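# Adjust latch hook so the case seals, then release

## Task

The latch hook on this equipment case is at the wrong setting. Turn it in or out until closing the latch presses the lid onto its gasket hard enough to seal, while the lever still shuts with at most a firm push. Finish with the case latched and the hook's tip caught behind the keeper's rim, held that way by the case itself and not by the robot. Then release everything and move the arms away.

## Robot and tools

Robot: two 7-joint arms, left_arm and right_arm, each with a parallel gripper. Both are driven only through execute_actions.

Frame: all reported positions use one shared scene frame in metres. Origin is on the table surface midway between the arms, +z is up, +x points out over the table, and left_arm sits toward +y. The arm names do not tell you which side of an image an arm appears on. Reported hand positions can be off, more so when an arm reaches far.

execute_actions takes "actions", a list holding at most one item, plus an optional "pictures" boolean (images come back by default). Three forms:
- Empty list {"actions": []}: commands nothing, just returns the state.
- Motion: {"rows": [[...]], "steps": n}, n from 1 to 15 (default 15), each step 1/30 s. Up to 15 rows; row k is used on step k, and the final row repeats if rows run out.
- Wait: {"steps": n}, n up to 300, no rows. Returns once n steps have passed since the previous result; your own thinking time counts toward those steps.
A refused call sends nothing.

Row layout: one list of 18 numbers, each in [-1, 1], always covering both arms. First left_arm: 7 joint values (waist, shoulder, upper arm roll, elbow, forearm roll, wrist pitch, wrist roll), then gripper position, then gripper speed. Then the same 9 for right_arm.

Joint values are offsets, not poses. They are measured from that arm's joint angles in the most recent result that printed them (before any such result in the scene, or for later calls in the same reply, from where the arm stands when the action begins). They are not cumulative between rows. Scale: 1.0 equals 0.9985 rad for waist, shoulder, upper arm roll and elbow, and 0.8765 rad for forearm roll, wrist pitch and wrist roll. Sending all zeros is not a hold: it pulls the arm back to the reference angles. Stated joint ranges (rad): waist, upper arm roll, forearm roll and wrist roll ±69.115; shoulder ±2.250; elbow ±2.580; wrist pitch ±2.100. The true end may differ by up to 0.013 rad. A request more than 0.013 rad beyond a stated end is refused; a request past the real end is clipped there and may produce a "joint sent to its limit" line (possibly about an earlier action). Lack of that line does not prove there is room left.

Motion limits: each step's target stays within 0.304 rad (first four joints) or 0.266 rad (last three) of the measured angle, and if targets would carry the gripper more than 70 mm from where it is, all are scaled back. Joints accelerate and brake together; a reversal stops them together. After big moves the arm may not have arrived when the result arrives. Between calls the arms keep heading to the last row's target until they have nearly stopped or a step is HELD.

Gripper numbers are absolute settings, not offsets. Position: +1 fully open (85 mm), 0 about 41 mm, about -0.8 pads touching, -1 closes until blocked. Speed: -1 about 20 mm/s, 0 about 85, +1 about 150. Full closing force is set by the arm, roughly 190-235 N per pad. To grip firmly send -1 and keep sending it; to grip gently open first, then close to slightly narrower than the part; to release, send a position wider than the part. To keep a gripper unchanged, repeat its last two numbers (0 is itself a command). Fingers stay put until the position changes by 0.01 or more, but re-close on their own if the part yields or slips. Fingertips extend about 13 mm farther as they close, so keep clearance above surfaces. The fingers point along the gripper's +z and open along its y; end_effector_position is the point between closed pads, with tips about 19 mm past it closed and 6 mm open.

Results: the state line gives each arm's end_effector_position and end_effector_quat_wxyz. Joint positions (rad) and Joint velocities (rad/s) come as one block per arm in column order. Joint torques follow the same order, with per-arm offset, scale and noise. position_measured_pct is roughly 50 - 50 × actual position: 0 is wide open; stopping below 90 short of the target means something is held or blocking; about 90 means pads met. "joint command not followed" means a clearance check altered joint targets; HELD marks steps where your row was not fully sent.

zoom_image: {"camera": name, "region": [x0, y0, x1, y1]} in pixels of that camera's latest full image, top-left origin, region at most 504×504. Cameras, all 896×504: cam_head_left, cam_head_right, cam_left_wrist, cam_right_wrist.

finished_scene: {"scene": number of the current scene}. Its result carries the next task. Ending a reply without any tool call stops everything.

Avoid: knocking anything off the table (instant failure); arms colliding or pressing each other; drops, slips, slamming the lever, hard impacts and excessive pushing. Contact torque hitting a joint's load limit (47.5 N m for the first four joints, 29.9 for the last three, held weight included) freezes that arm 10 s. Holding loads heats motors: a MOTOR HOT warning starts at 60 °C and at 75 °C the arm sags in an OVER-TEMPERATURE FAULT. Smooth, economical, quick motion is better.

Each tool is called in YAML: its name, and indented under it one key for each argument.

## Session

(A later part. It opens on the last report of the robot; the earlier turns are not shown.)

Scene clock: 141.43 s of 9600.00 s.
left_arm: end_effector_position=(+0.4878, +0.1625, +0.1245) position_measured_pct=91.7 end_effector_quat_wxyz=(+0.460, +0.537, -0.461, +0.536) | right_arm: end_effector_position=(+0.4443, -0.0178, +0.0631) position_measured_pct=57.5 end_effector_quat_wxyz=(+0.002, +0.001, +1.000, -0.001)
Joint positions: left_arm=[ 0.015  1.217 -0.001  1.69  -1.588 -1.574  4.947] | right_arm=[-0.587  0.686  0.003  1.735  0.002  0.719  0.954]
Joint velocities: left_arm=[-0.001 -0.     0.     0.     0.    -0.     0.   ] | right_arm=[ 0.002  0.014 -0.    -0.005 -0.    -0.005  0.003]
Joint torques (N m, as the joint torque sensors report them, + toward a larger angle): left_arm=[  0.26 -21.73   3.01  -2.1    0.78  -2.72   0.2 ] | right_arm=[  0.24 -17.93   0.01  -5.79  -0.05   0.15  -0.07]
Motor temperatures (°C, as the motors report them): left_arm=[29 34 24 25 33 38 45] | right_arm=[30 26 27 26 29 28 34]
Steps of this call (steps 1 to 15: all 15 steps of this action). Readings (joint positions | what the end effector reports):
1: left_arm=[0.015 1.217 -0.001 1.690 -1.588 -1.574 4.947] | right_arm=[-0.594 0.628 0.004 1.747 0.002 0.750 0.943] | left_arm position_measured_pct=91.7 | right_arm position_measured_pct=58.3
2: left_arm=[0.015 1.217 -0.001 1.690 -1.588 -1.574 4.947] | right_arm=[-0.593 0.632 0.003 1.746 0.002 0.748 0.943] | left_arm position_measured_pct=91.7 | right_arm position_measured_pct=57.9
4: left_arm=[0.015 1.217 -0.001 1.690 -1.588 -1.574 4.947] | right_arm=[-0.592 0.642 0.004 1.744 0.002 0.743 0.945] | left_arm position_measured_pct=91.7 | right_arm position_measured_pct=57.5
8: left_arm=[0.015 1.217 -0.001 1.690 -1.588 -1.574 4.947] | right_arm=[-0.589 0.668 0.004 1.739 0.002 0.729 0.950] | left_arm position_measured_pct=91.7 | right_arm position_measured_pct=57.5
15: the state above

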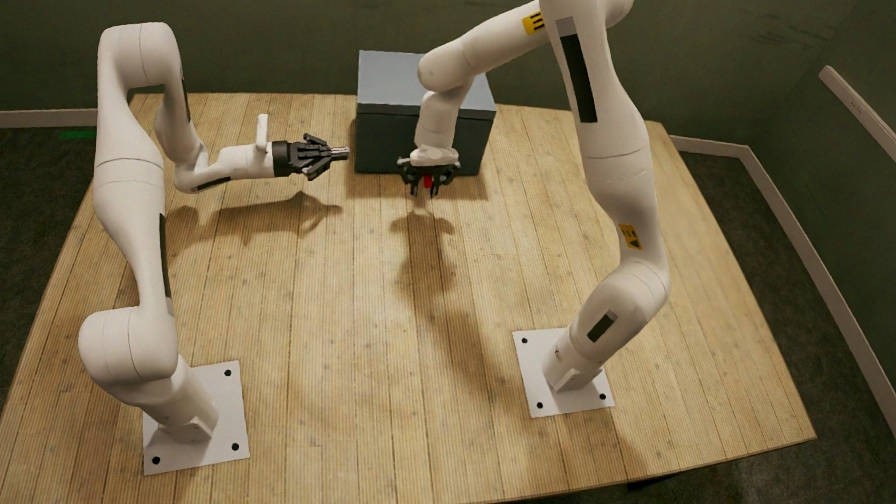

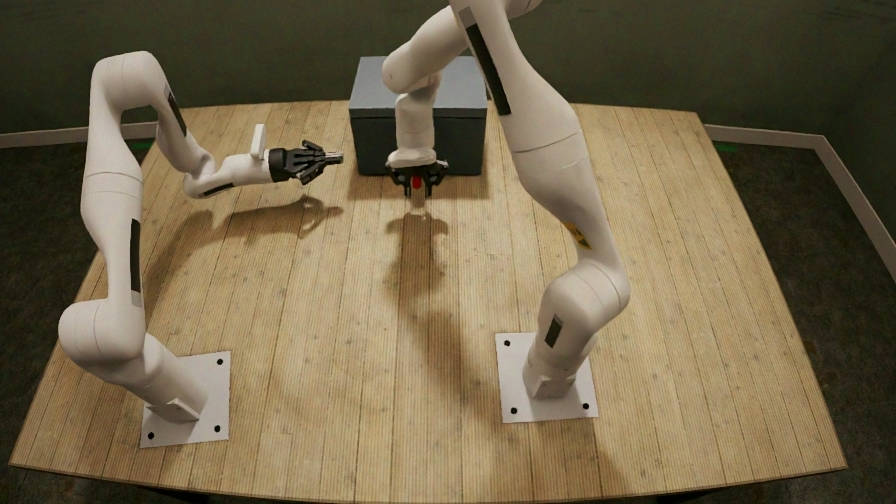

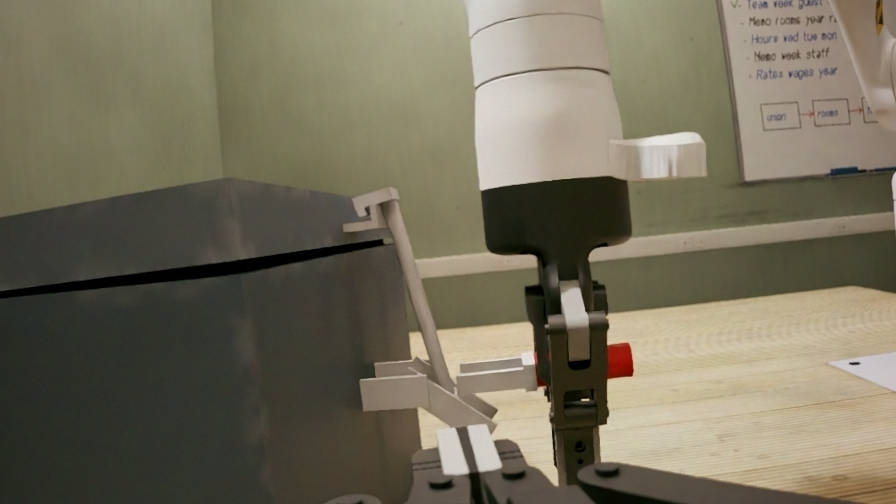

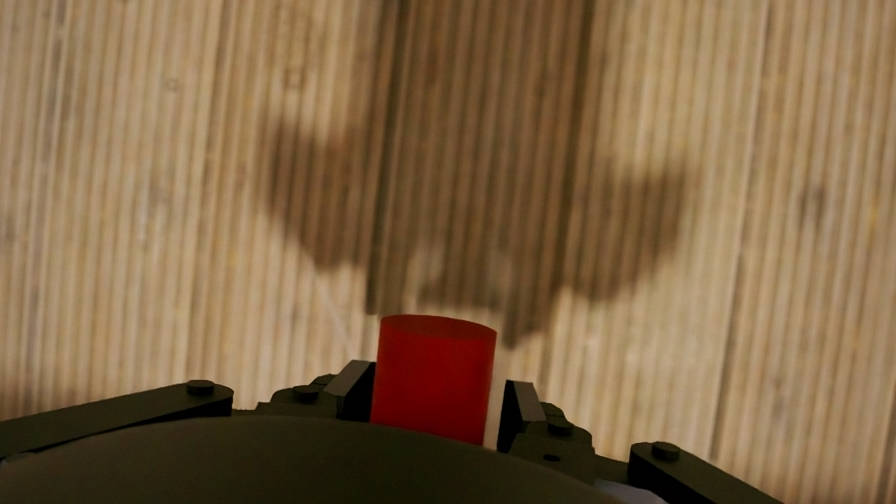

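execute_actions:
  actions:
    - {"rows":[[0,0,0,0,0,0,0,-1,0,0,-0.03,0,-0.016,0,0.054,0,-0.15,0],[0,0,0,0,0,0,0,-1,0,0,-0.03,0,-0.016,0,0.054,0,-0.15,0],[0,0,0,0,0,0,0,-1,0,0,-0.061,0,-0.033,0,0.108,0,-0.15,0],[0,0,0,0,0,0,0,-1,0,0,-0.061,0,-0.033,0,0.108,0,-0.15,0],[0,0,0,0,0,0,0,-1,0,0,-0.092,0,-0.0494,0,0.163,0,-0.15,0]],"steps":15}
  pictures: false

execute_actions:
  actions:
    - {"rows":[[0,0,0,0,0,0,0,-1,0,0,0,0,0,0,0,0,-0.47,-0.5]],"steps":15}

Scene clock: 144.40 s of 9600.00 s.
left_arm: end_effector_position=(+0.4878, +0.1625, +0.1245) position_measured_pct=91.7 end_effector_quat_wxyz=(+0.460, +0.537, -0.461, +0.536) | right_arm: end_effector_position=(+0.4439, -0.0181, +0.1167) position_measured_pct=57.5 end_effector_quat_wxyz=(+0.001, +0.002, +1.000, -0.002)
Joint positions: left_arm=[ 0.015  1.217 -0.001  1.69  -1.588 -1.574  4.947] | right_arm=[-0.587  0.596  0.003  1.686  0.002  0.861  0.954]
Joint velocities: left_arm=[ 0.001  0.     0.    -0.     0.     0.001 -0.   ] | right_arm=[ 0.    -0.02   0.001 -0.004 -0.002  0.014 -0.   ]
Joint torques (N m, as the joint torque sensors report them, + toward a larger angle): left_arm=[  0.24 -21.7    3.04  -2.18   0.58  -2.62  -0.02] | right_arm=[ -0.04 -18.28  -0.1   -6.03  -0.03  -0.25   0.06]
Motor temperatures (°C, as the motors report them): left_arm=[29 34 24 25 33 38 45] | right_arm=[30 26 27 26 29 28 34]
Steps of this call (steps 1 to 15: the robot went on to your last target; steps 16 to 74: nothing new was sent; steps 75 to 89: all 15 steps of this action). Readings (joint positions | what the end effector reports):
75: left_arm=[0.015 1.217 -0.001 1.690 -1.588 -1.574 4.947] | right_arm=[-0.587 0.686 0.003 1.734 0.002 0.720 0.954] | left_arm position_measured_pct=91.7 | right_arm position_measured_pct=57.5
76: left_arm=[0.015 1.217 -0.001 1.690 -1.588 -1.574 4.947] | right_arm=[-0.587 0.680 0.003 1.732 0.002 0.727 0.954] | left_arm position_measured_pct=91.7 | right_arm position_measured_pct=57.5
78: left_arm=[0.015 1.217 -0.001 1.690 -1.588 -1.574 4.947] | right_arm=[-0.587 0.661 0.003 1.723 0.002 0.755 0.954] | left_arm position_measured_pct=91.7 | right_arm position_measured_pct=57.5
82: left_arm=[0.015 1.217 -0.001 1.690 -1.588 -1.574 4.947] | right_arm=[-0.587 0.615 0.003 1.697 0.002 0.827 0.954] | left_arm position_measured_pct=91.7 | right_arm position_measured_pct=57.5
89: the state above

Scene clock: 144.90 s of 9600.00 s.
left_arm: end_effector_position=(+0.4878, +0.1625, +0.1245) position_measured_pct=91.7 end_effector_quat_wxyz=(+0.460, +0.537, -0.461, +0.536) | right_arm: end_effector_position=(+0.4438, -0.0173, +0.1169) position_measured_pct=72.6 end_effector_quat_wxyz=(+0.001, +0.001, +1.000, -0.001)
Joint positions: left_arm=[ 0.015  1.217 -0.001  1.69  -1.588 -1.574  4.947] | right_arm=[-0.587  0.596  0.003  1.685  0.002  0.86   0.954]
Joint velocities: left_arm=[ 0.001 -0.    -0.    -0.     0.    -0.002  0.   ] | right_arm=[-0.001 -0.     0.001 -0.001  0.    -0.001 -0.001]
Joint torques (N m, as the joint torque sensors report them, + toward a larger angle): left_arm=[  0.34 -21.73   2.87  -2.06   0.68  -2.87   0.06] | right_arm=[  0.22 -18.27   0.14  -5.68   0.17   0.16   0.12]
Motor temperatures (°C, as the motors report them): left_arm=[29 34 24 25 33 38 45] | right_arm=[30 26 27 26 29 28 34]
Steps of this call (steps 1 to 15: all 15 steps of this action). Readings (joint positions | what the end effector reports):
1: left_arm=[0.015 1.217 -0.001 1.690 -1.588 -1.574 4.947] | right_arm=[-0.587 0.595 0.003 1.686 0.002 0.861 0.954] | left_arm position_measured_pct=91.7 | right_arm position_measured_pct=57.5
2: left_arm=[0.015 1.217 -0.001 1.690 -1.588 -1.574 4.947] | right_arm=[-0.587 0.596 0.003 1.686 0.002 0.861 0.954] | left_arm position_measured_pct=91.7 | right_arm position_measured_pct=57.9
4: left_arm=[0.015 1.217 -0.001 1.690 -1.588 -1.574 4.947] | right_arm=[-0.587 0.596 0.003 1.686 0.002 0.861 0.954] | left_arm position_measured_pct=91.7 | right_arm position_measured_pct=60.3
8: left_arm=[0.015 1.217 -0.001 1.690 -1.588 -1.574 4.947] | right_arm=[-0.587 0.596 0.003 1.686 0.002 0.861 0.954] | left_arm position_measured_pct=91.7 | right_arm position_measured_pct=67.5
15: the state above

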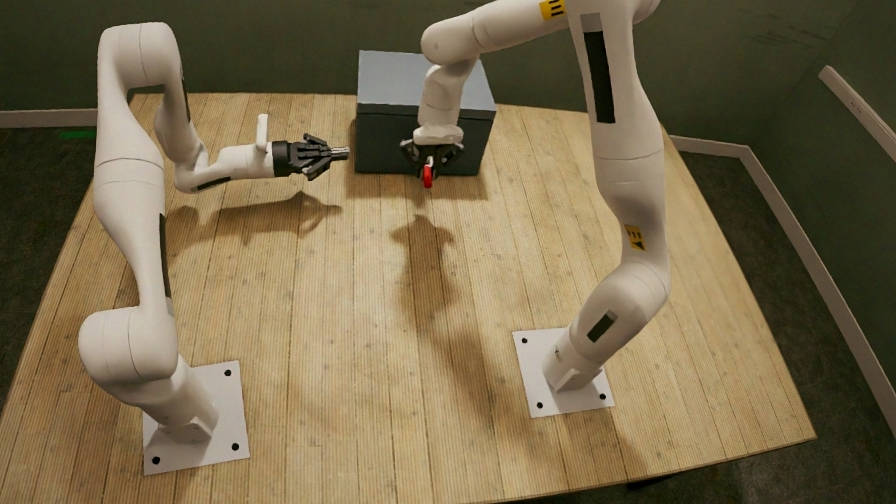

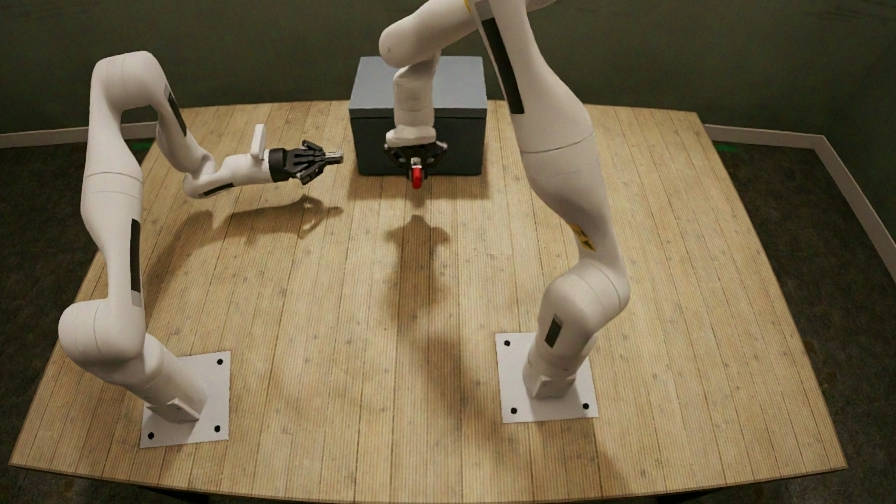

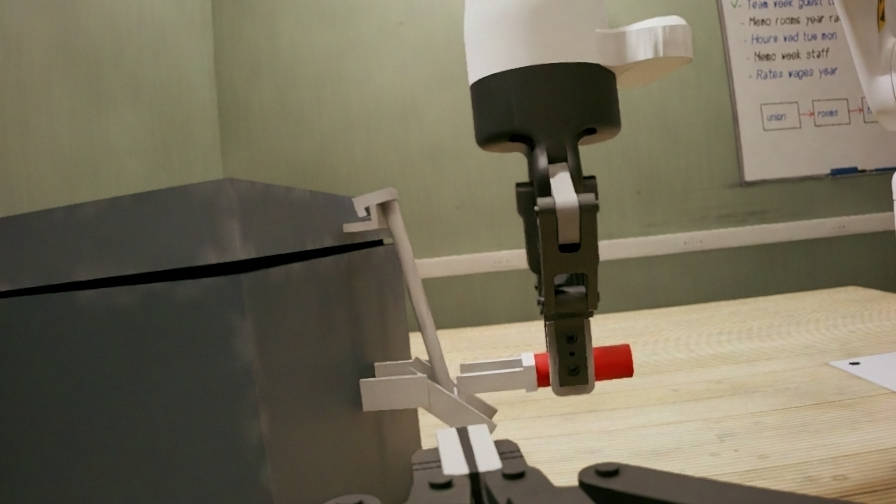

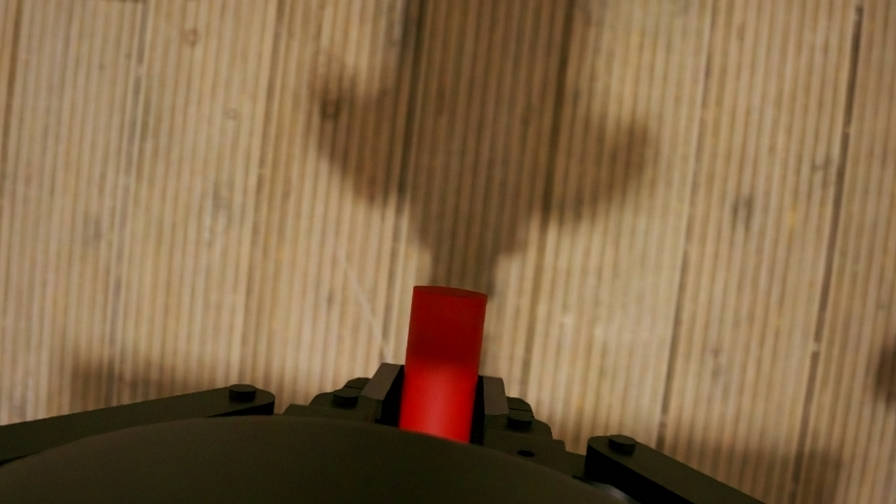

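execute_actions:
  actions:
    - {"rows":[[0,0,0,0,0,0,0,-1,0,0,-0.004,0,-0.004,0,0.009,0,-0.47,-0.5],[0,0,0,0,0,0,0,-1,0,0,-0.008,0,-0.008,0,0.018,0,-0.47,-0.5],[0,0,0,0,0,0,0,-1,0,0.001,-0.012,0,-0.012,0,0.027,0.001,-0.47,-0.5],[0,0,0,0,0,0,0,-1,0,0.001,-0.016,0,-0.016,0,0.036,0.001,-0.47,-0.5],[0,0,0,0,0,0,0,-1,0,0.002,-0.019,0,-0.021,0,0.046,0.002,-0.47,-0.5],[0,0,0,0,0,0,0,-1,0,0.003,-0.022,0,-0.027,0,0.056,0.003,-0.47,-0.5],[0,0,0,0,0,0,0,-1,0,0.0045,-0.025,0,-0.033,0,0.066,0.005,-0.47,-0.5],[0,0,0,0,0,0,0,-1,0,0.006,-0.027,0,-0.04,0,0.077,0.007,-0.47,-0.5],[0,0,0,0,0,0,0,-1,0,0.008,-0.029,0,-0.047,0,0.087,0.009,-0.47,-0.5],[0,0,0,0,0,0,0,-1,0,0.0095,-0.031,0,-0.0543,0,0.098,0.0106,-0.47,-0.5]],"steps":15}

Scene clock: 151.00 s of 9600.00 s.
left_arm: end_effector_position=(+0.4878, +0.1625, +0.1245) position_measured_pct=91.7 end_effector_quat_wxyz=(+0.460, +0.537, -0.461, +0.536) | right_arm: end_effector_position=(+0.4483, -0.0173, +0.1420) position_measured_pct=72.6 end_effector_quat_wxyz=(-0.002, +0.000, +1.000, -0.002)
Joint positions: left_arm=[ 0.015  1.217 -0.001  1.69  -1.588 -1.574  4.947] | right_arm=[-0.58   0.569  0.001  1.635  0.001  0.943  0.963]
Joint velocities: left_arm=[ 0.001 -0.    -0.     0.    -0.    -0.003 -0.   ] | right_arm=[ 0.006 -0.011  0.001 -0.032  0.     0.043  0.006]
Joint torques (N m, as the joint torque sensors report them, + toward a larger angle): left_arm=[  0.   -21.7    3.12  -2.11   0.67  -2.79  -0.06] | right_arm=[  1.66 -21.25   1.03  -7.25   0.55  -0.4    0.17]
Motor temperatures (°C, as the motors report them): left_arm=[29 34 24 25 33 38 45] | right_arm=[30 26 27 26 29 28 34]
Steps of this call (steps 1 to 15: the robot went on to your last target; steps 16 to 168: nothing new was sent; steps 169 to 183: all 15 steps of this action). Readings (joint positions | what the end effector reports):
169: left_arm=[0.015 1.217 -0.001 1.690 -1.588 -1.574 4.947] | right_arm=[-0.587 0.595 0.003 1.685 0.002 0.861 0.954] | left_arm position_measured_pct=91.7 | right_arm position_measured_pct=72.6
170: left_arm=[0.015 1.217 -0.001 1.690 -1.588 -1.574 4.947] | right_arm=[-0.587 0.594 0.003 1.684 0.002 0.864 0.954] | left_arm position_measured_pct=91.7 | right_arm position_measured_pct=72.6
172: left_arm=[0.015 1.217 -0.001 1.690 -1.588 -1.574 4.947] | right_arm=[-0.587 0.590 0.003 1.679 0.002 0.873 0.954] | left_arm position_measured_pct=91.7 | right_arm position_measured_pct=72.6
176: left_arm=[0.015 1.217 -0.001 1.690 -1.588 -1.574 4.947] | right_arm=[-0.585 0.580 0.002 1.664 0.001 0.900 0.956] | left_arm position_measured_pct=91.7 | right_arm position_measured_pct=72.6
183: the state above

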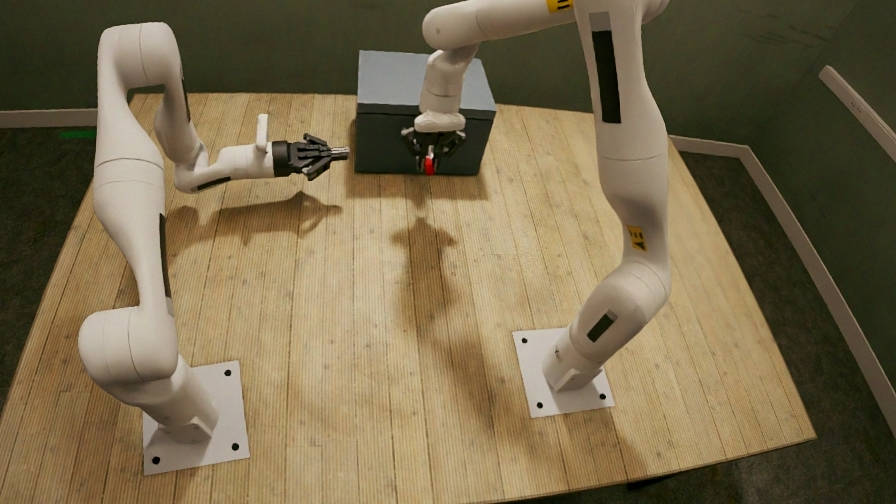

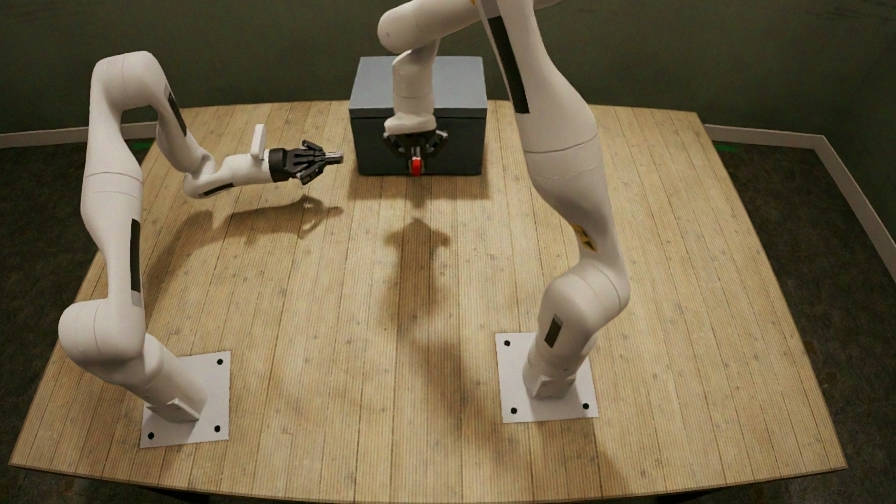

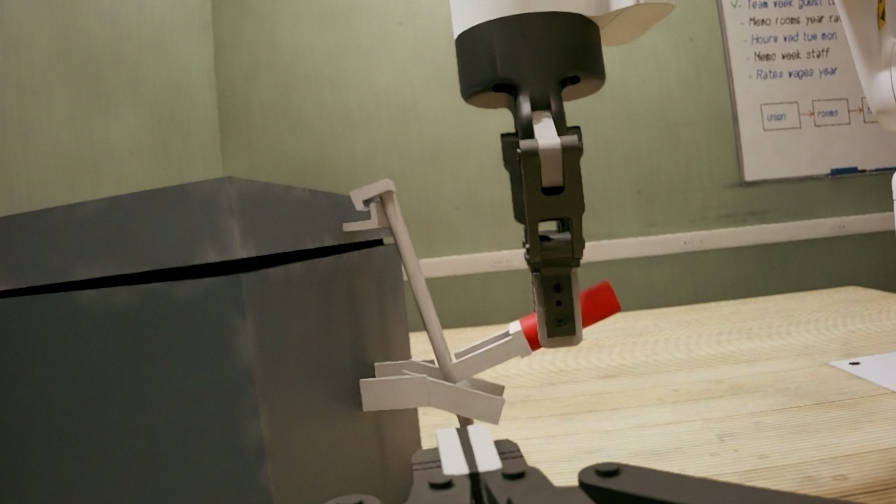

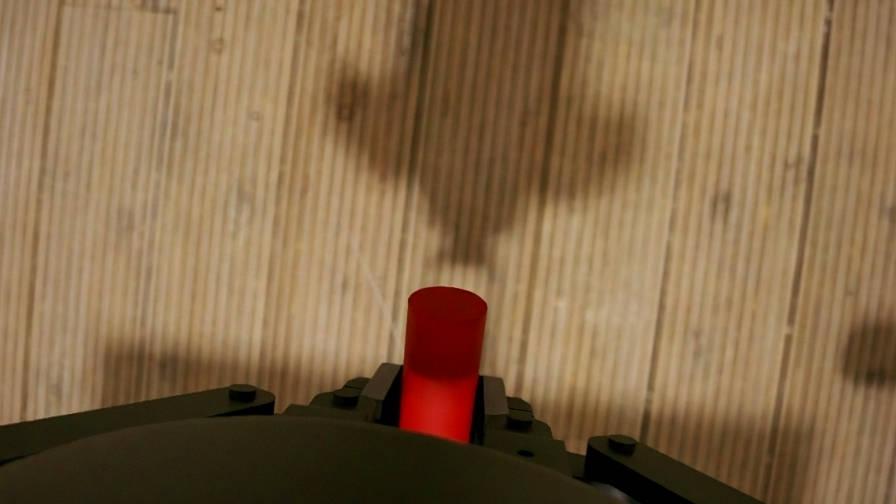

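execute_actions:
  actions:
    - {"rows":[[0,0,0,0,0,0,0,-1,0,0.002,-0.004,0,-0.008,0,0.012,0.002,-0.47,-0.5],[0,0,0,0,0,0,0,-1,0,0.003,-0.006,0,-0.014,0,0.022,0.003,-0.47,-0.5],[0,0,0,0,0,0,0,-1,0,0.0045,-0.008,0,-0.02,0,0.032,0.005,-0.47,-0.5],[0,0,0,0,0,0,0,-1,0,0.006,-0.01,0,-0.027,0,0.042,0.006,-0.47,-0.5],[0,0,0,0,0,0,0,-1,0,0.008,-0.011,0,-0.035,0,0.052,0.008,-0.47,-0.5],[0,0,0,0,0,0,0,-1,0,0.01,-0.012,0,-0.043,0,0.062,0.01,-0.47,-0.5],[0,0,0,0,0,0,0,-1,0,0.012,-0.012,0,-0.052,0,0.072,0.012,-0.47,-0.5],[0,0,0,0,0,0,0,-1,0,0.0145,-0.011,0,-0.062,0,0.082,0.015,-0.47,-0.5],[0,0,0,0,0,0,0,-1,0,0.017,-0.01,0,-0.072,0,0.091,0.017,-0.47,-0.5],[0,0,0,0,0,0,0,-1,0,0.0198,-0.0093,0,-0.0822,0,0.098,0.02,-0.47,-0.5]],"steps":15}
  pictures: false

execute_actions:
  actions:
    - {"rows":[[0,0,0,0,0,0,0,-1,0,0,0,0,0,0,0,0,0.15,0]],"steps":15}

Scene clock: 154.13 s of 9600.00 s.
left_arm: end_effector_position=(+0.4878, +0.1625, +0.1245) position_measured_pct=91.7 end_effector_quat_wxyz=(+0.460, +0.537, -0.461, +0.536) | right_arm: end_effector_position=(+0.4606, -0.0172, +0.1648) position_measured_pct=72.6 end_effector_quat_wxyz=(-0.004, -0.000, +1.000, -0.002)
Joint positions: left_arm=[ 0.015  1.217 -0.001  1.69  -1.588 -1.574  4.947] | right_arm=[-0.563  0.562 -0.001  1.561 -0.001  1.028  0.98 ]
Joint velocities: left_arm=[ 0.    -0.    -0.     0.    -0.    -0.001  0.   ] | right_arm=[ 0.011 -0.001  0.002 -0.045  0.     0.043  0.01 ]
Joint torques (N m, as the joint torque sensors report them, + toward a larger angle): left_arm=[  0.22 -21.61   2.7   -2.11   0.61  -2.71   0.14] | right_arm=[  0.8  -20.12   1.    -9.68   0.72  -1.02  -0.07]
Motor temperatures (°C, as the motors report them): left_arm=[29 34 24 25 33 38 45] | right_arm=[30 26 27 26 29 28 34]
Steps of this call (steps 1 to 15: the robot went on to your last target; steps 16 to 79: nothing new was sent; steps 80 to 94: all 15 steps of this action). Readings (joint positions | what the end effector reports):
80: left_arm=[0.015 1.217 -0.001 1.690 -1.588 -1.574 4.947] | right_arm=[-0.579 0.568 0.001 1.632 0.001 0.947 0.963] | left_arm position_measured_pct=91.7 | right_arm position_measured_pct=72.6
81: left_arm=[0.015 1.217 -0.001 1.690 -1.588 -1.574 4.947] | right_arm=[-0.579 0.568 0.001 1.631 0.001 0.949 0.964] | left_arm position_measured_pct=91.7 | right_arm position_measured_pct=72.6
83: left_arm=[0.015 1.217 -0.001 1.690 -1.588 -1.574 4.947] | right_arm=[-0.577 0.566 0.001 1.624 0.001 0.958 0.965] | left_arm position_measured_pct=91.7 | right_arm position_measured_pct=72.6
87: left_arm=[0.015 1.217 -0.001 1.690 -1.588 -1.574 4.947] | right_arm=[-0.572 0.562 0.000 1.601 0.000 0.986 0.970] | left_arm position_measured_pct=91.7 | right_arm position_measured_pct=72.6
94: the state above

Scene clock: 154.63 s of 9600.00 s.
left_arm: end_effector_position=(+0.4878, +0.1625, +0.1245) position_measured_pct=91.7 end_effector_quat_wxyz=(+0.460, +0.537, -0.461, +0.537) | right_arm: end_effector_position=(+0.4606, -0.0172, +0.1648) position_measured_pct=42.9 end_effector_quat_wxyz=(-0.004, -0.000, +1.000, -0.002)
Joint positions: left_arm=[ 0.015  1.217 -0.001  1.69  -1.588 -1.574  4.947] | right_arm=[-0.563  0.562 -0.001  1.561 -0.001  1.028  0.98 ]
Joint velocities: left_arm=[-0.    -0.     0.     0.001 -0.    -0.    -0.   ] | right_arm=[-0.    -0.    -0.001 -0.001  0.001 -0.    -0.001]
Joint torques (N m, as the joint torque sensors report them, + toward a larger angle): left_arm=[  0.25 -21.44   3.22  -2.03   0.49  -2.93   0.11] | right_arm=[  0.02 -18.26  -0.14  -6.73  -0.12   0.1    0.14]
Motor temperatures (°C, as the motors report them): left_arm=[29 34 24 25 33 38 45] | right_arm=[30 26 27 26 29 28 34]
Steps of this call (steps 1 to 15: all 15 steps of this action). Readings (joint positions | what the end effector reports):
1: left_arm=[0.015 1.217 -0.001 1.690 -1.588 -1.574 4.947] | right_arm=[-0.563 0.562 -0.001 1.560 -0.001 1.029 0.980] | left_arm position_measured_pct=91.7 | right_arm position_measured_pct=72.6
2: left_arm=[0.015 1.217 -0.001 1.690 -1.588 -1.574 4.947] | right_arm=[-0.563 0.562 -0.000 1.560 -0.000 1.029 0.980] | left_arm position_measured_pct=91.7 | right_arm position_measured_pct=72.2
4: left_arm=[0.015 1.217 -0.001 1.690 -1.588 -1.574 4.947] | right_arm=[-0.563 0.562 -0.000 1.560 -0.000 1.028 0.980] | left_arm position_measured_pct=91.7 | right_arm position_measured_pct=68.3
8: left_arm=[0.015 1.217 -0.001 1.690 -1.588 -1.574 4.947] | right_arm=[-0.563 0.562 -0.001 1.560 -0.001 1.028 0.980] | left_arm position_measured_pct=91.7 | right_arm position_measured_pct=56.7
15: the state above

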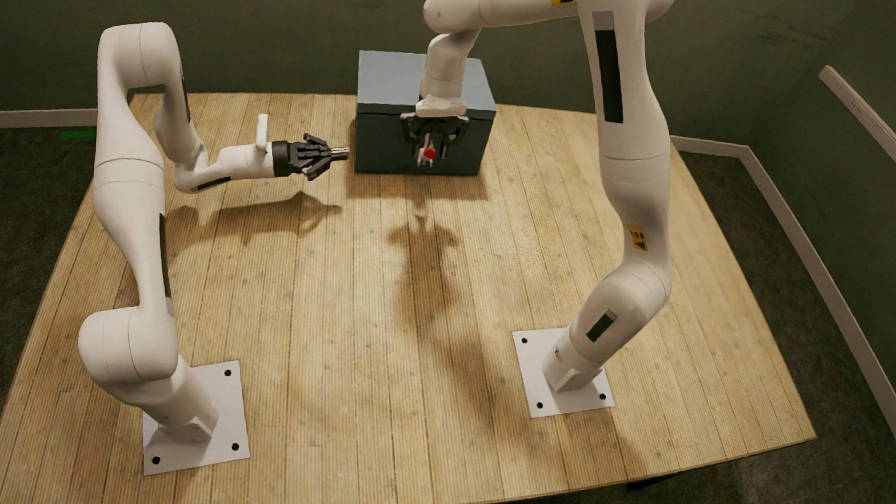

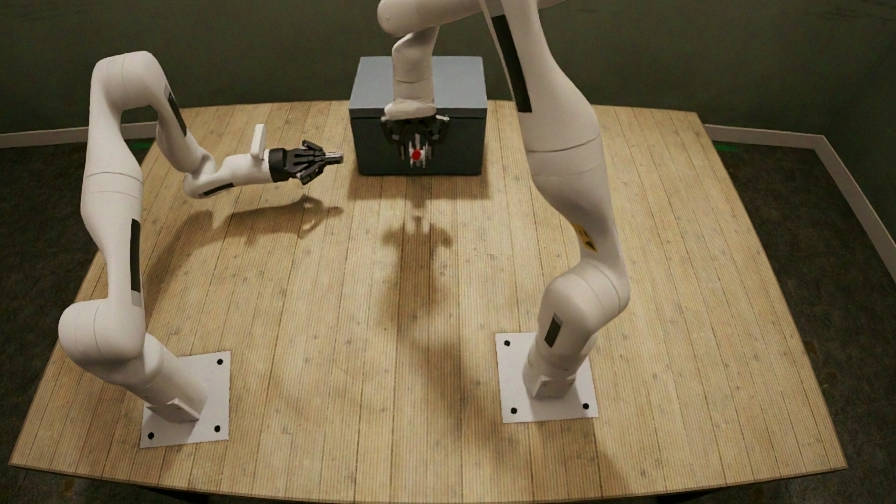

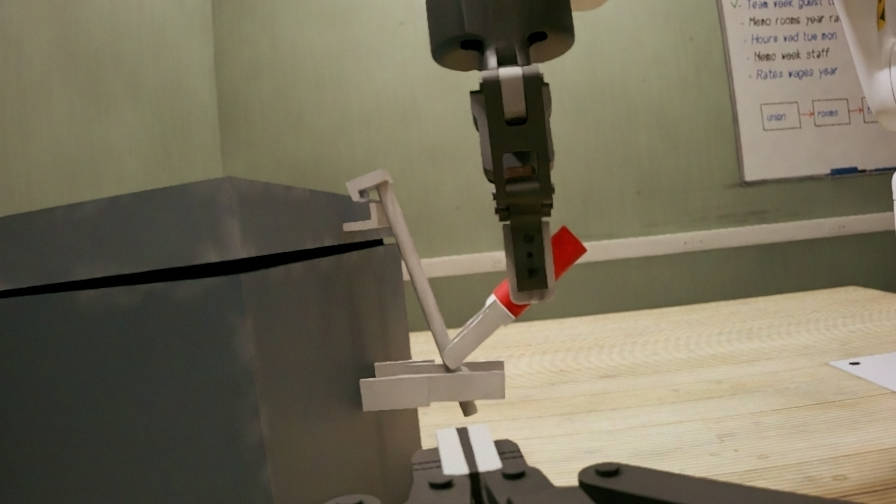

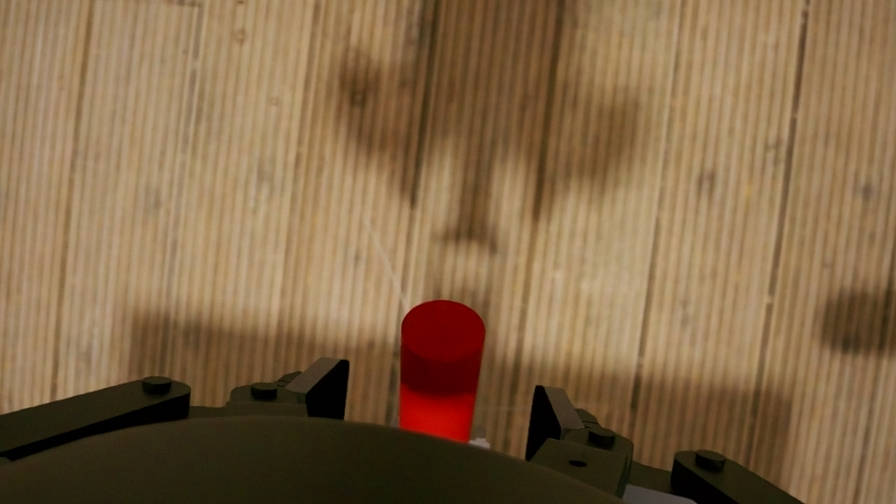

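execute_actions:
  actions:
    - {"rows":[[0,0,0,0,0,0,0,-1,0,0.0677,0.0504,0,-0.3846,0,0.37,0.0746,0.15,0]],"steps":15}
  pictures: false

execute_actions:
  actions:
    - {"steps":15}

Scene clock: 163.97 s of 9600.00 s.
left_arm: end_effector_position=(+0.4878, +0.1625, +0.1245) position_measured_pct=91.7 end_effector_quat_wxyz=(+0.460, +0.537, -0.461, +0.537) | right_arm: end_effector_position=(+0.5245, -0.0159, +0.2440) position_measured_pct=42.5 end_effector_quat_wxyz=(-0.001, +0.000, +1.000, +0.000)
Joint positions: left_arm=[ 0.015  1.217 -0.001  1.69  -1.588 -1.574  4.947] | right_arm=[-0.5    0.608 -0.     1.203 -0.001  1.331  1.042]
Joint velocities: left_arm=[-0.001 -0.     0.     0.     0.001  0.    -0.001] | right_arm=[ 0.062  0.035  0.002 -0.449 -0.     0.365  0.062]
Joint torques (N m, as the joint torque sensors report them, + toward a larger angle): left_arm=[  0.02 -21.53   2.84  -2.     0.63  -2.98   0.17] | right_arm=[ -0.58 -19.81   0.02  -7.05  -0.16   0.     0.25]
Motor temperatures (°C, as the motors report them): left_arm=[29 34 24 25 33 38 45] | right_arm=[30 26 27 26 29 28 34]
Steps of this call (steps 1 to 15: the robot went on to your last target; steps 16 to 265: nothing new was sent; steps 266 to 280: all 15 steps of this action). Readings (joint positions | what the end effector reports):
266: left_arm=[0.015 1.217 -0.001 1.690 -1.588 -1.574 4.947] | right_arm=[-0.563 0.562 -0.001 1.560 -0.001 1.029 0.980] | left_arm position_measured_pct=91.7 | right_arm position_measured_pct=42.5
267: left_arm=[0.015 1.217 -0.001 1.690 -1.588 -1.574 4.947] | right_arm=[-0.561 0.564 -0.001 1.554 -0.001 1.034 0.981] | left_arm position_measured_pct=91.7 | right_arm position_measured_pct=42.5
269: left_arm=[0.015 1.217 -0.001 1.690 -1.588 -1.574 4.947] | right_arm=[-0.555 0.569 -0.001 1.528 -0.001 1.058 0.987] | left_arm position_measured_pct=91.7 | right_arm position_measured_pct=42.5
273: left_arm=[0.015 1.217 -0.001 1.690 -1.588 -1.574 4.947] | right_arm=[-0.530 0.589 -0.001 1.407 -0.001 1.163 1.011] | left_arm position_measured_pct=91.7 | right_arm position_measured_pct=42.5
280: the state above

Scene clock: 164.47 s of 9600.00 s.
left_arm: end_effector_position=(+0.4878, +0.1625, +0.1245) position_measured_pct=91.7 end_effector_quat_wxyz=(+0.460, +0.537, -0.461, +0.537) | right_arm: end_effector_position=(+0.5284, -0.0162, +0.2498) position_measured_pct=42.5 end_effector_quat_wxyz=(-0.000, +0.001, +1.000, +0.000)
Joint positions: left_arm=[ 0.015  1.217 -0.001  1.69  -1.588 -1.574  4.947] | right_arm=[-0.495  0.612 -0.001  1.177 -0.001  1.353  1.045]
Joint velocities: left_arm=[ 0.001 -0.    -0.     0.     0.    -0.001 -0.001] | right_arm=[ 0.     0.001  0.001 -0.     0.001  0.001 -0.001]
Joint torques (N m, as the joint torque sensors report them, + toward a larger angle): left_arm=[  0.16 -21.46   2.58  -2.26   0.63  -2.87   0.23] | right_arm=[  0.29 -20.47   0.08  -8.18   0.28  -0.08  -0.19]
Motor temperatures (°C, as the motors report them): left_arm=[29 34 24 25 33 38 45] | right_arm=[30 26 27 26 29 28 34]
Steps of this call (steps 1 to 15: the robot went on to your last target). Readings (joint positions | what the end effector reports):
1: left_arm=[0.015 1.217 -0.001 1.690 -1.588 -1.574 4.947] | right_arm=[-0.498 0.609 -0.000 1.191 -0.001 1.341 1.043] | left_arm position_measured_pct=91.7 | right_arm position_measured_pct=42.5
2: left_arm=[0.015 1.217 -0.001 1.690 -1.588 -1.574 4.947] | right_arm=[-0.497 0.609 -0.000 1.183 -0.001 1.348 1.044] | left_arm position_measured_pct=91.7 | right_arm position_measured_pct=42.5
4: left_arm=[0.015 1.217 -0.001 1.690 -1.588 -1.574 4.947] | right_arm=[-0.496 0.610 -0.000 1.178 -0.001 1.351 1.045] | left_arm position_measured_pct=91.7 | right_arm position_measured_pct=42.5
8: left_arm=[0.015 1.217 -0.001 1.690 -1.588 -1.574 4.947] | right_arm=[-0.496 0.612 -0.001 1.177 -0.001 1.353 1.045] | left_arm position_measured_pct=91.7 | right_arm position_measured_pct=42.5
15: the state above

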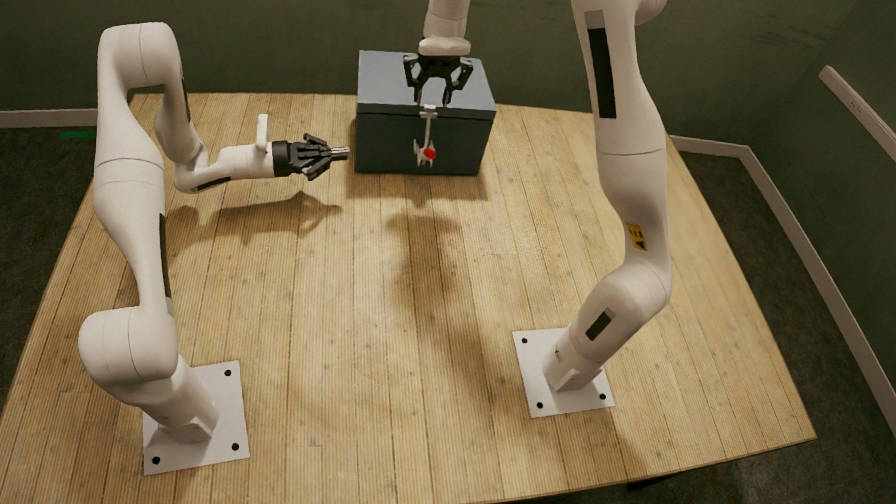

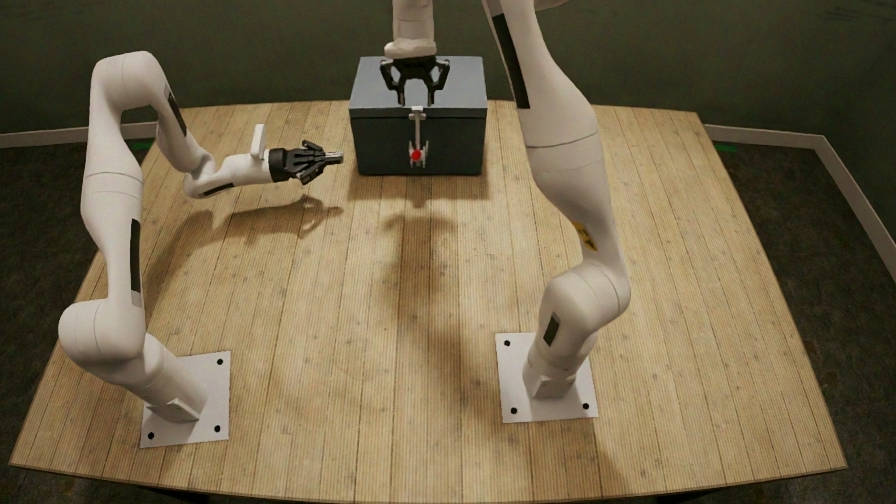

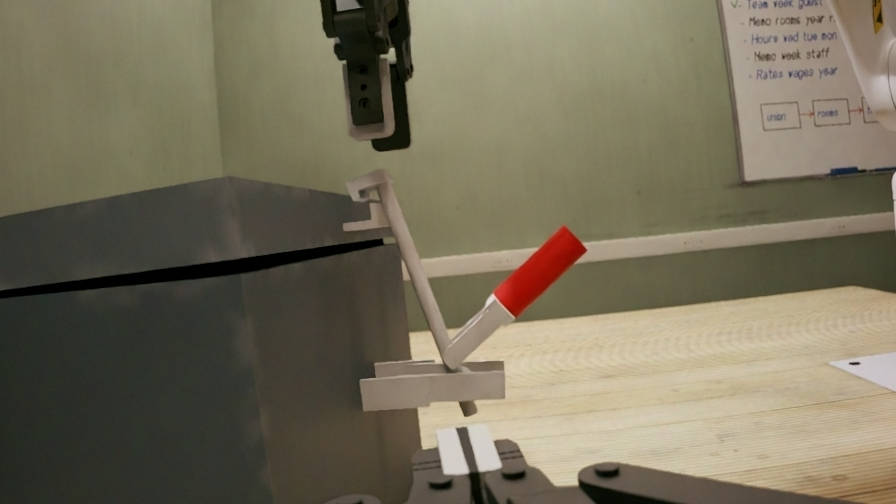

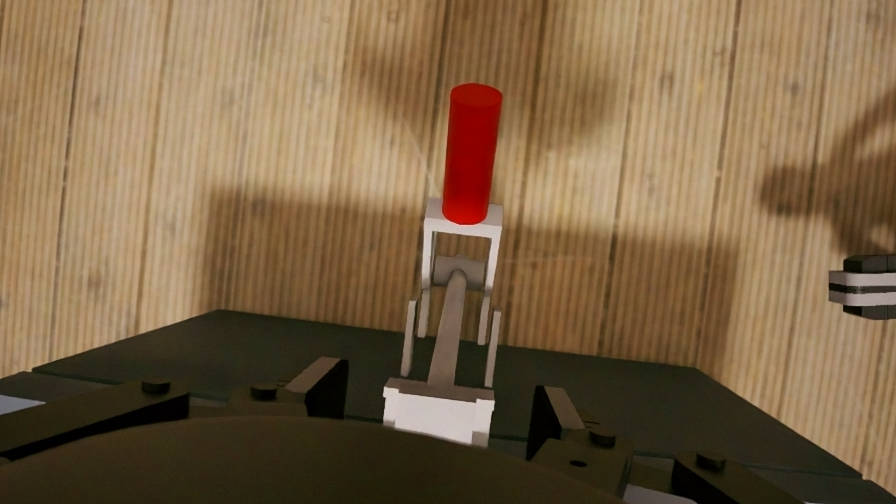

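execute_actions:
  actions:
    - {"rows":[[0,0,0,0,0,0,0,-1,0,0,0.004,0,0.015,0,-0.022,0,0.15,0],[0,0,0,0,0,0,0,-1,0,0,0.004,0,0.015,0,-0.022,0,0.15,0],[0,0,0,0,0,0,0,-1,0,0,0.009,0,0.03,0,-0.044,0,0.15,0],[0,0,0,0,0,0,0,-1,0,0,0.009,0,0.03,0,-0.044,0,0.15,0],[0,0,0,0,0,0,0,-1,0,0,0.0135,0,0.045,0,-0.0667,0,0.15,0]],"steps":15}

Scene clock: 166.83 s of 9600.00 s.
left_arm: end_effector_position=(+0.4878, +0.1625, +0.1245) position_measured_pct=91.7 end_effector_quat_wxyz=(+0.460, +0.537, -0.461, +0.537) | right_arm: end_effector_position=(+0.5285, -0.0161, +0.2289) position_measured_pct=42.5 end_effector_quat_wxyz=(-0.000, +0.001, +1.000, +0.000)
Joint positions: left_arm=[ 0.015  1.217 -0.001  1.69  -1.588 -1.574  4.947] | right_arm=[-0.495  0.626 -0.001  1.221 -0.001  1.295  1.045]
Joint velocities: left_arm=[-0.    -0.    -0.    -0.001 -0.    -0.    -0.   ] | right_arm=[-0.    -0.     0.     0.004  0.    -0.007 -0.   ]
Joint torques (N m, as the joint torque sensors report them, + toward a larger angle): left_arm=[ -0.01 -21.66   2.72  -2.41   0.63  -2.85   0.18] | right_arm=[ -0.09 -20.6   -0.09  -7.89   0.16  -0.04  -0.01]
Motor temperatures (°C, as the motors report them): left_arm=[29 34 24 25 33 38 45] | right_arm=[30 26 27 26 29 28 34]
Steps of this call (steps 1 to 15: the robot went on to your last target; steps 16 to 56: nothing new was sent; steps 57 to 71: all 15 steps of this action). Readings (joint positions | what the end effector reports):
57: left_arm=[0.015 1.217 -0.001 1.690 -1.588 -1.574 4.947] | right_arm=[-0.495 0.613 -0.001 1.177 -0.001 1.352 1.045] | left_arm position_measured_pct=91.7 | right_arm position_measured_pct=42.5
58: left_arm=[0.015 1.217 -0.001 1.690 -1.588 -1.574 4.947] | right_arm=[-0.495 0.613 -0.001 1.181 -0.001 1.347 1.045] | left_arm position_measured_pct=91.7 | right_arm position_measured_pct=42.5
60: left_arm=[0.015 1.217 -0.001 1.690 -1.588 -1.574 4.947] | right_arm=[-0.495 0.616 -0.001 1.190 -0.001 1.335 1.045] | left_arm position_measured_pct=91.7 | right_arm position_measured_pct=42.5
64: left_arm=[0.015 1.217 -0.001 1.690 -1.588 -1.574 4.947] | right_arm=[-0.495 0.623 -0.001 1.213 -0.001 1.305 1.045] | left_arm position_measured_pct=91.7 | right_arm position_measured_pct=42.5
71: the state above

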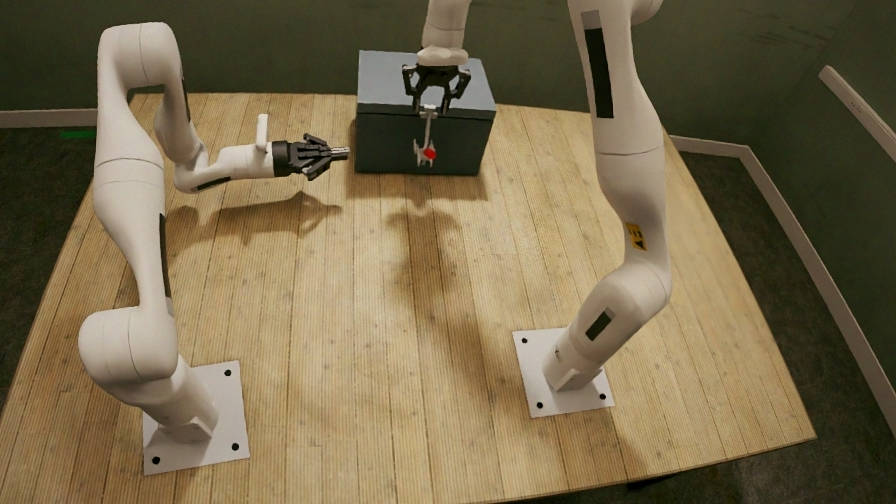

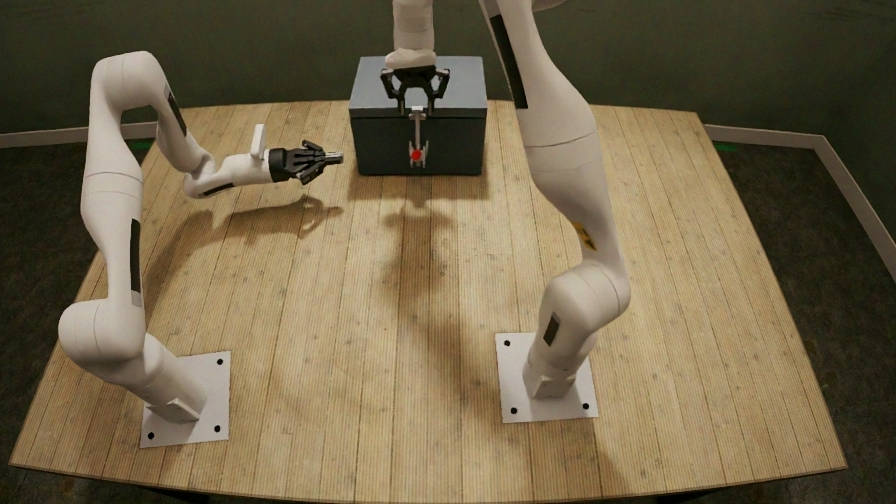

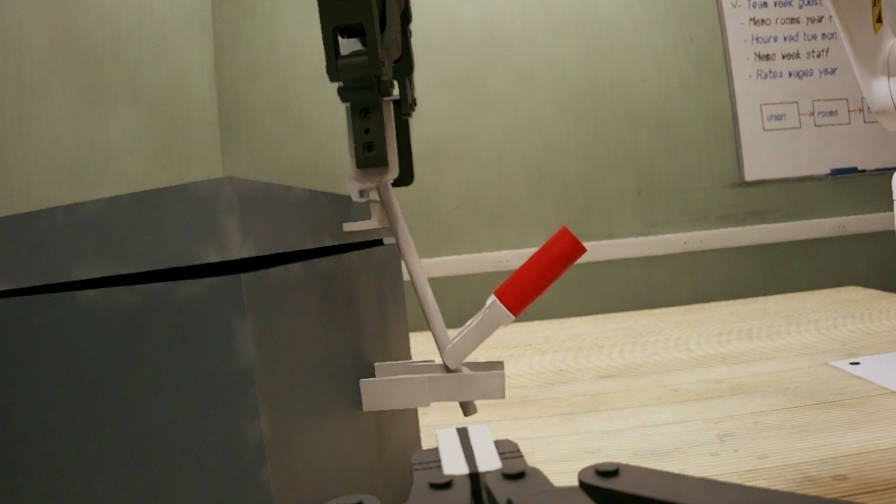

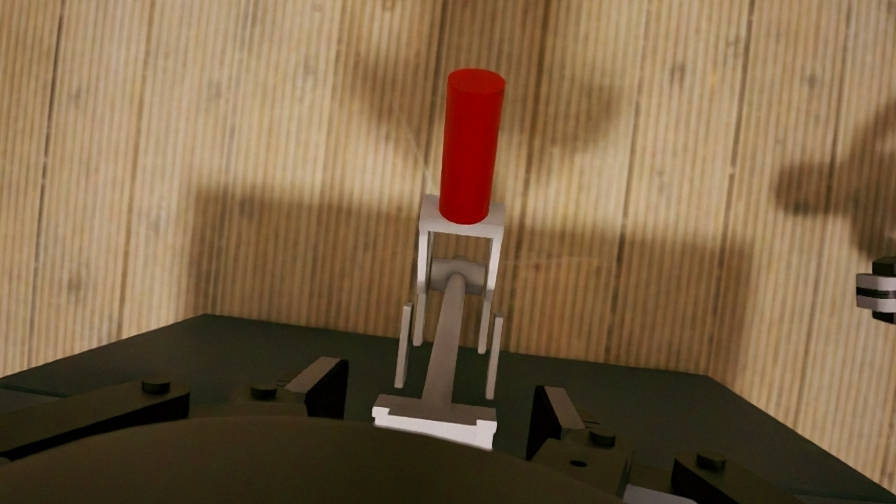

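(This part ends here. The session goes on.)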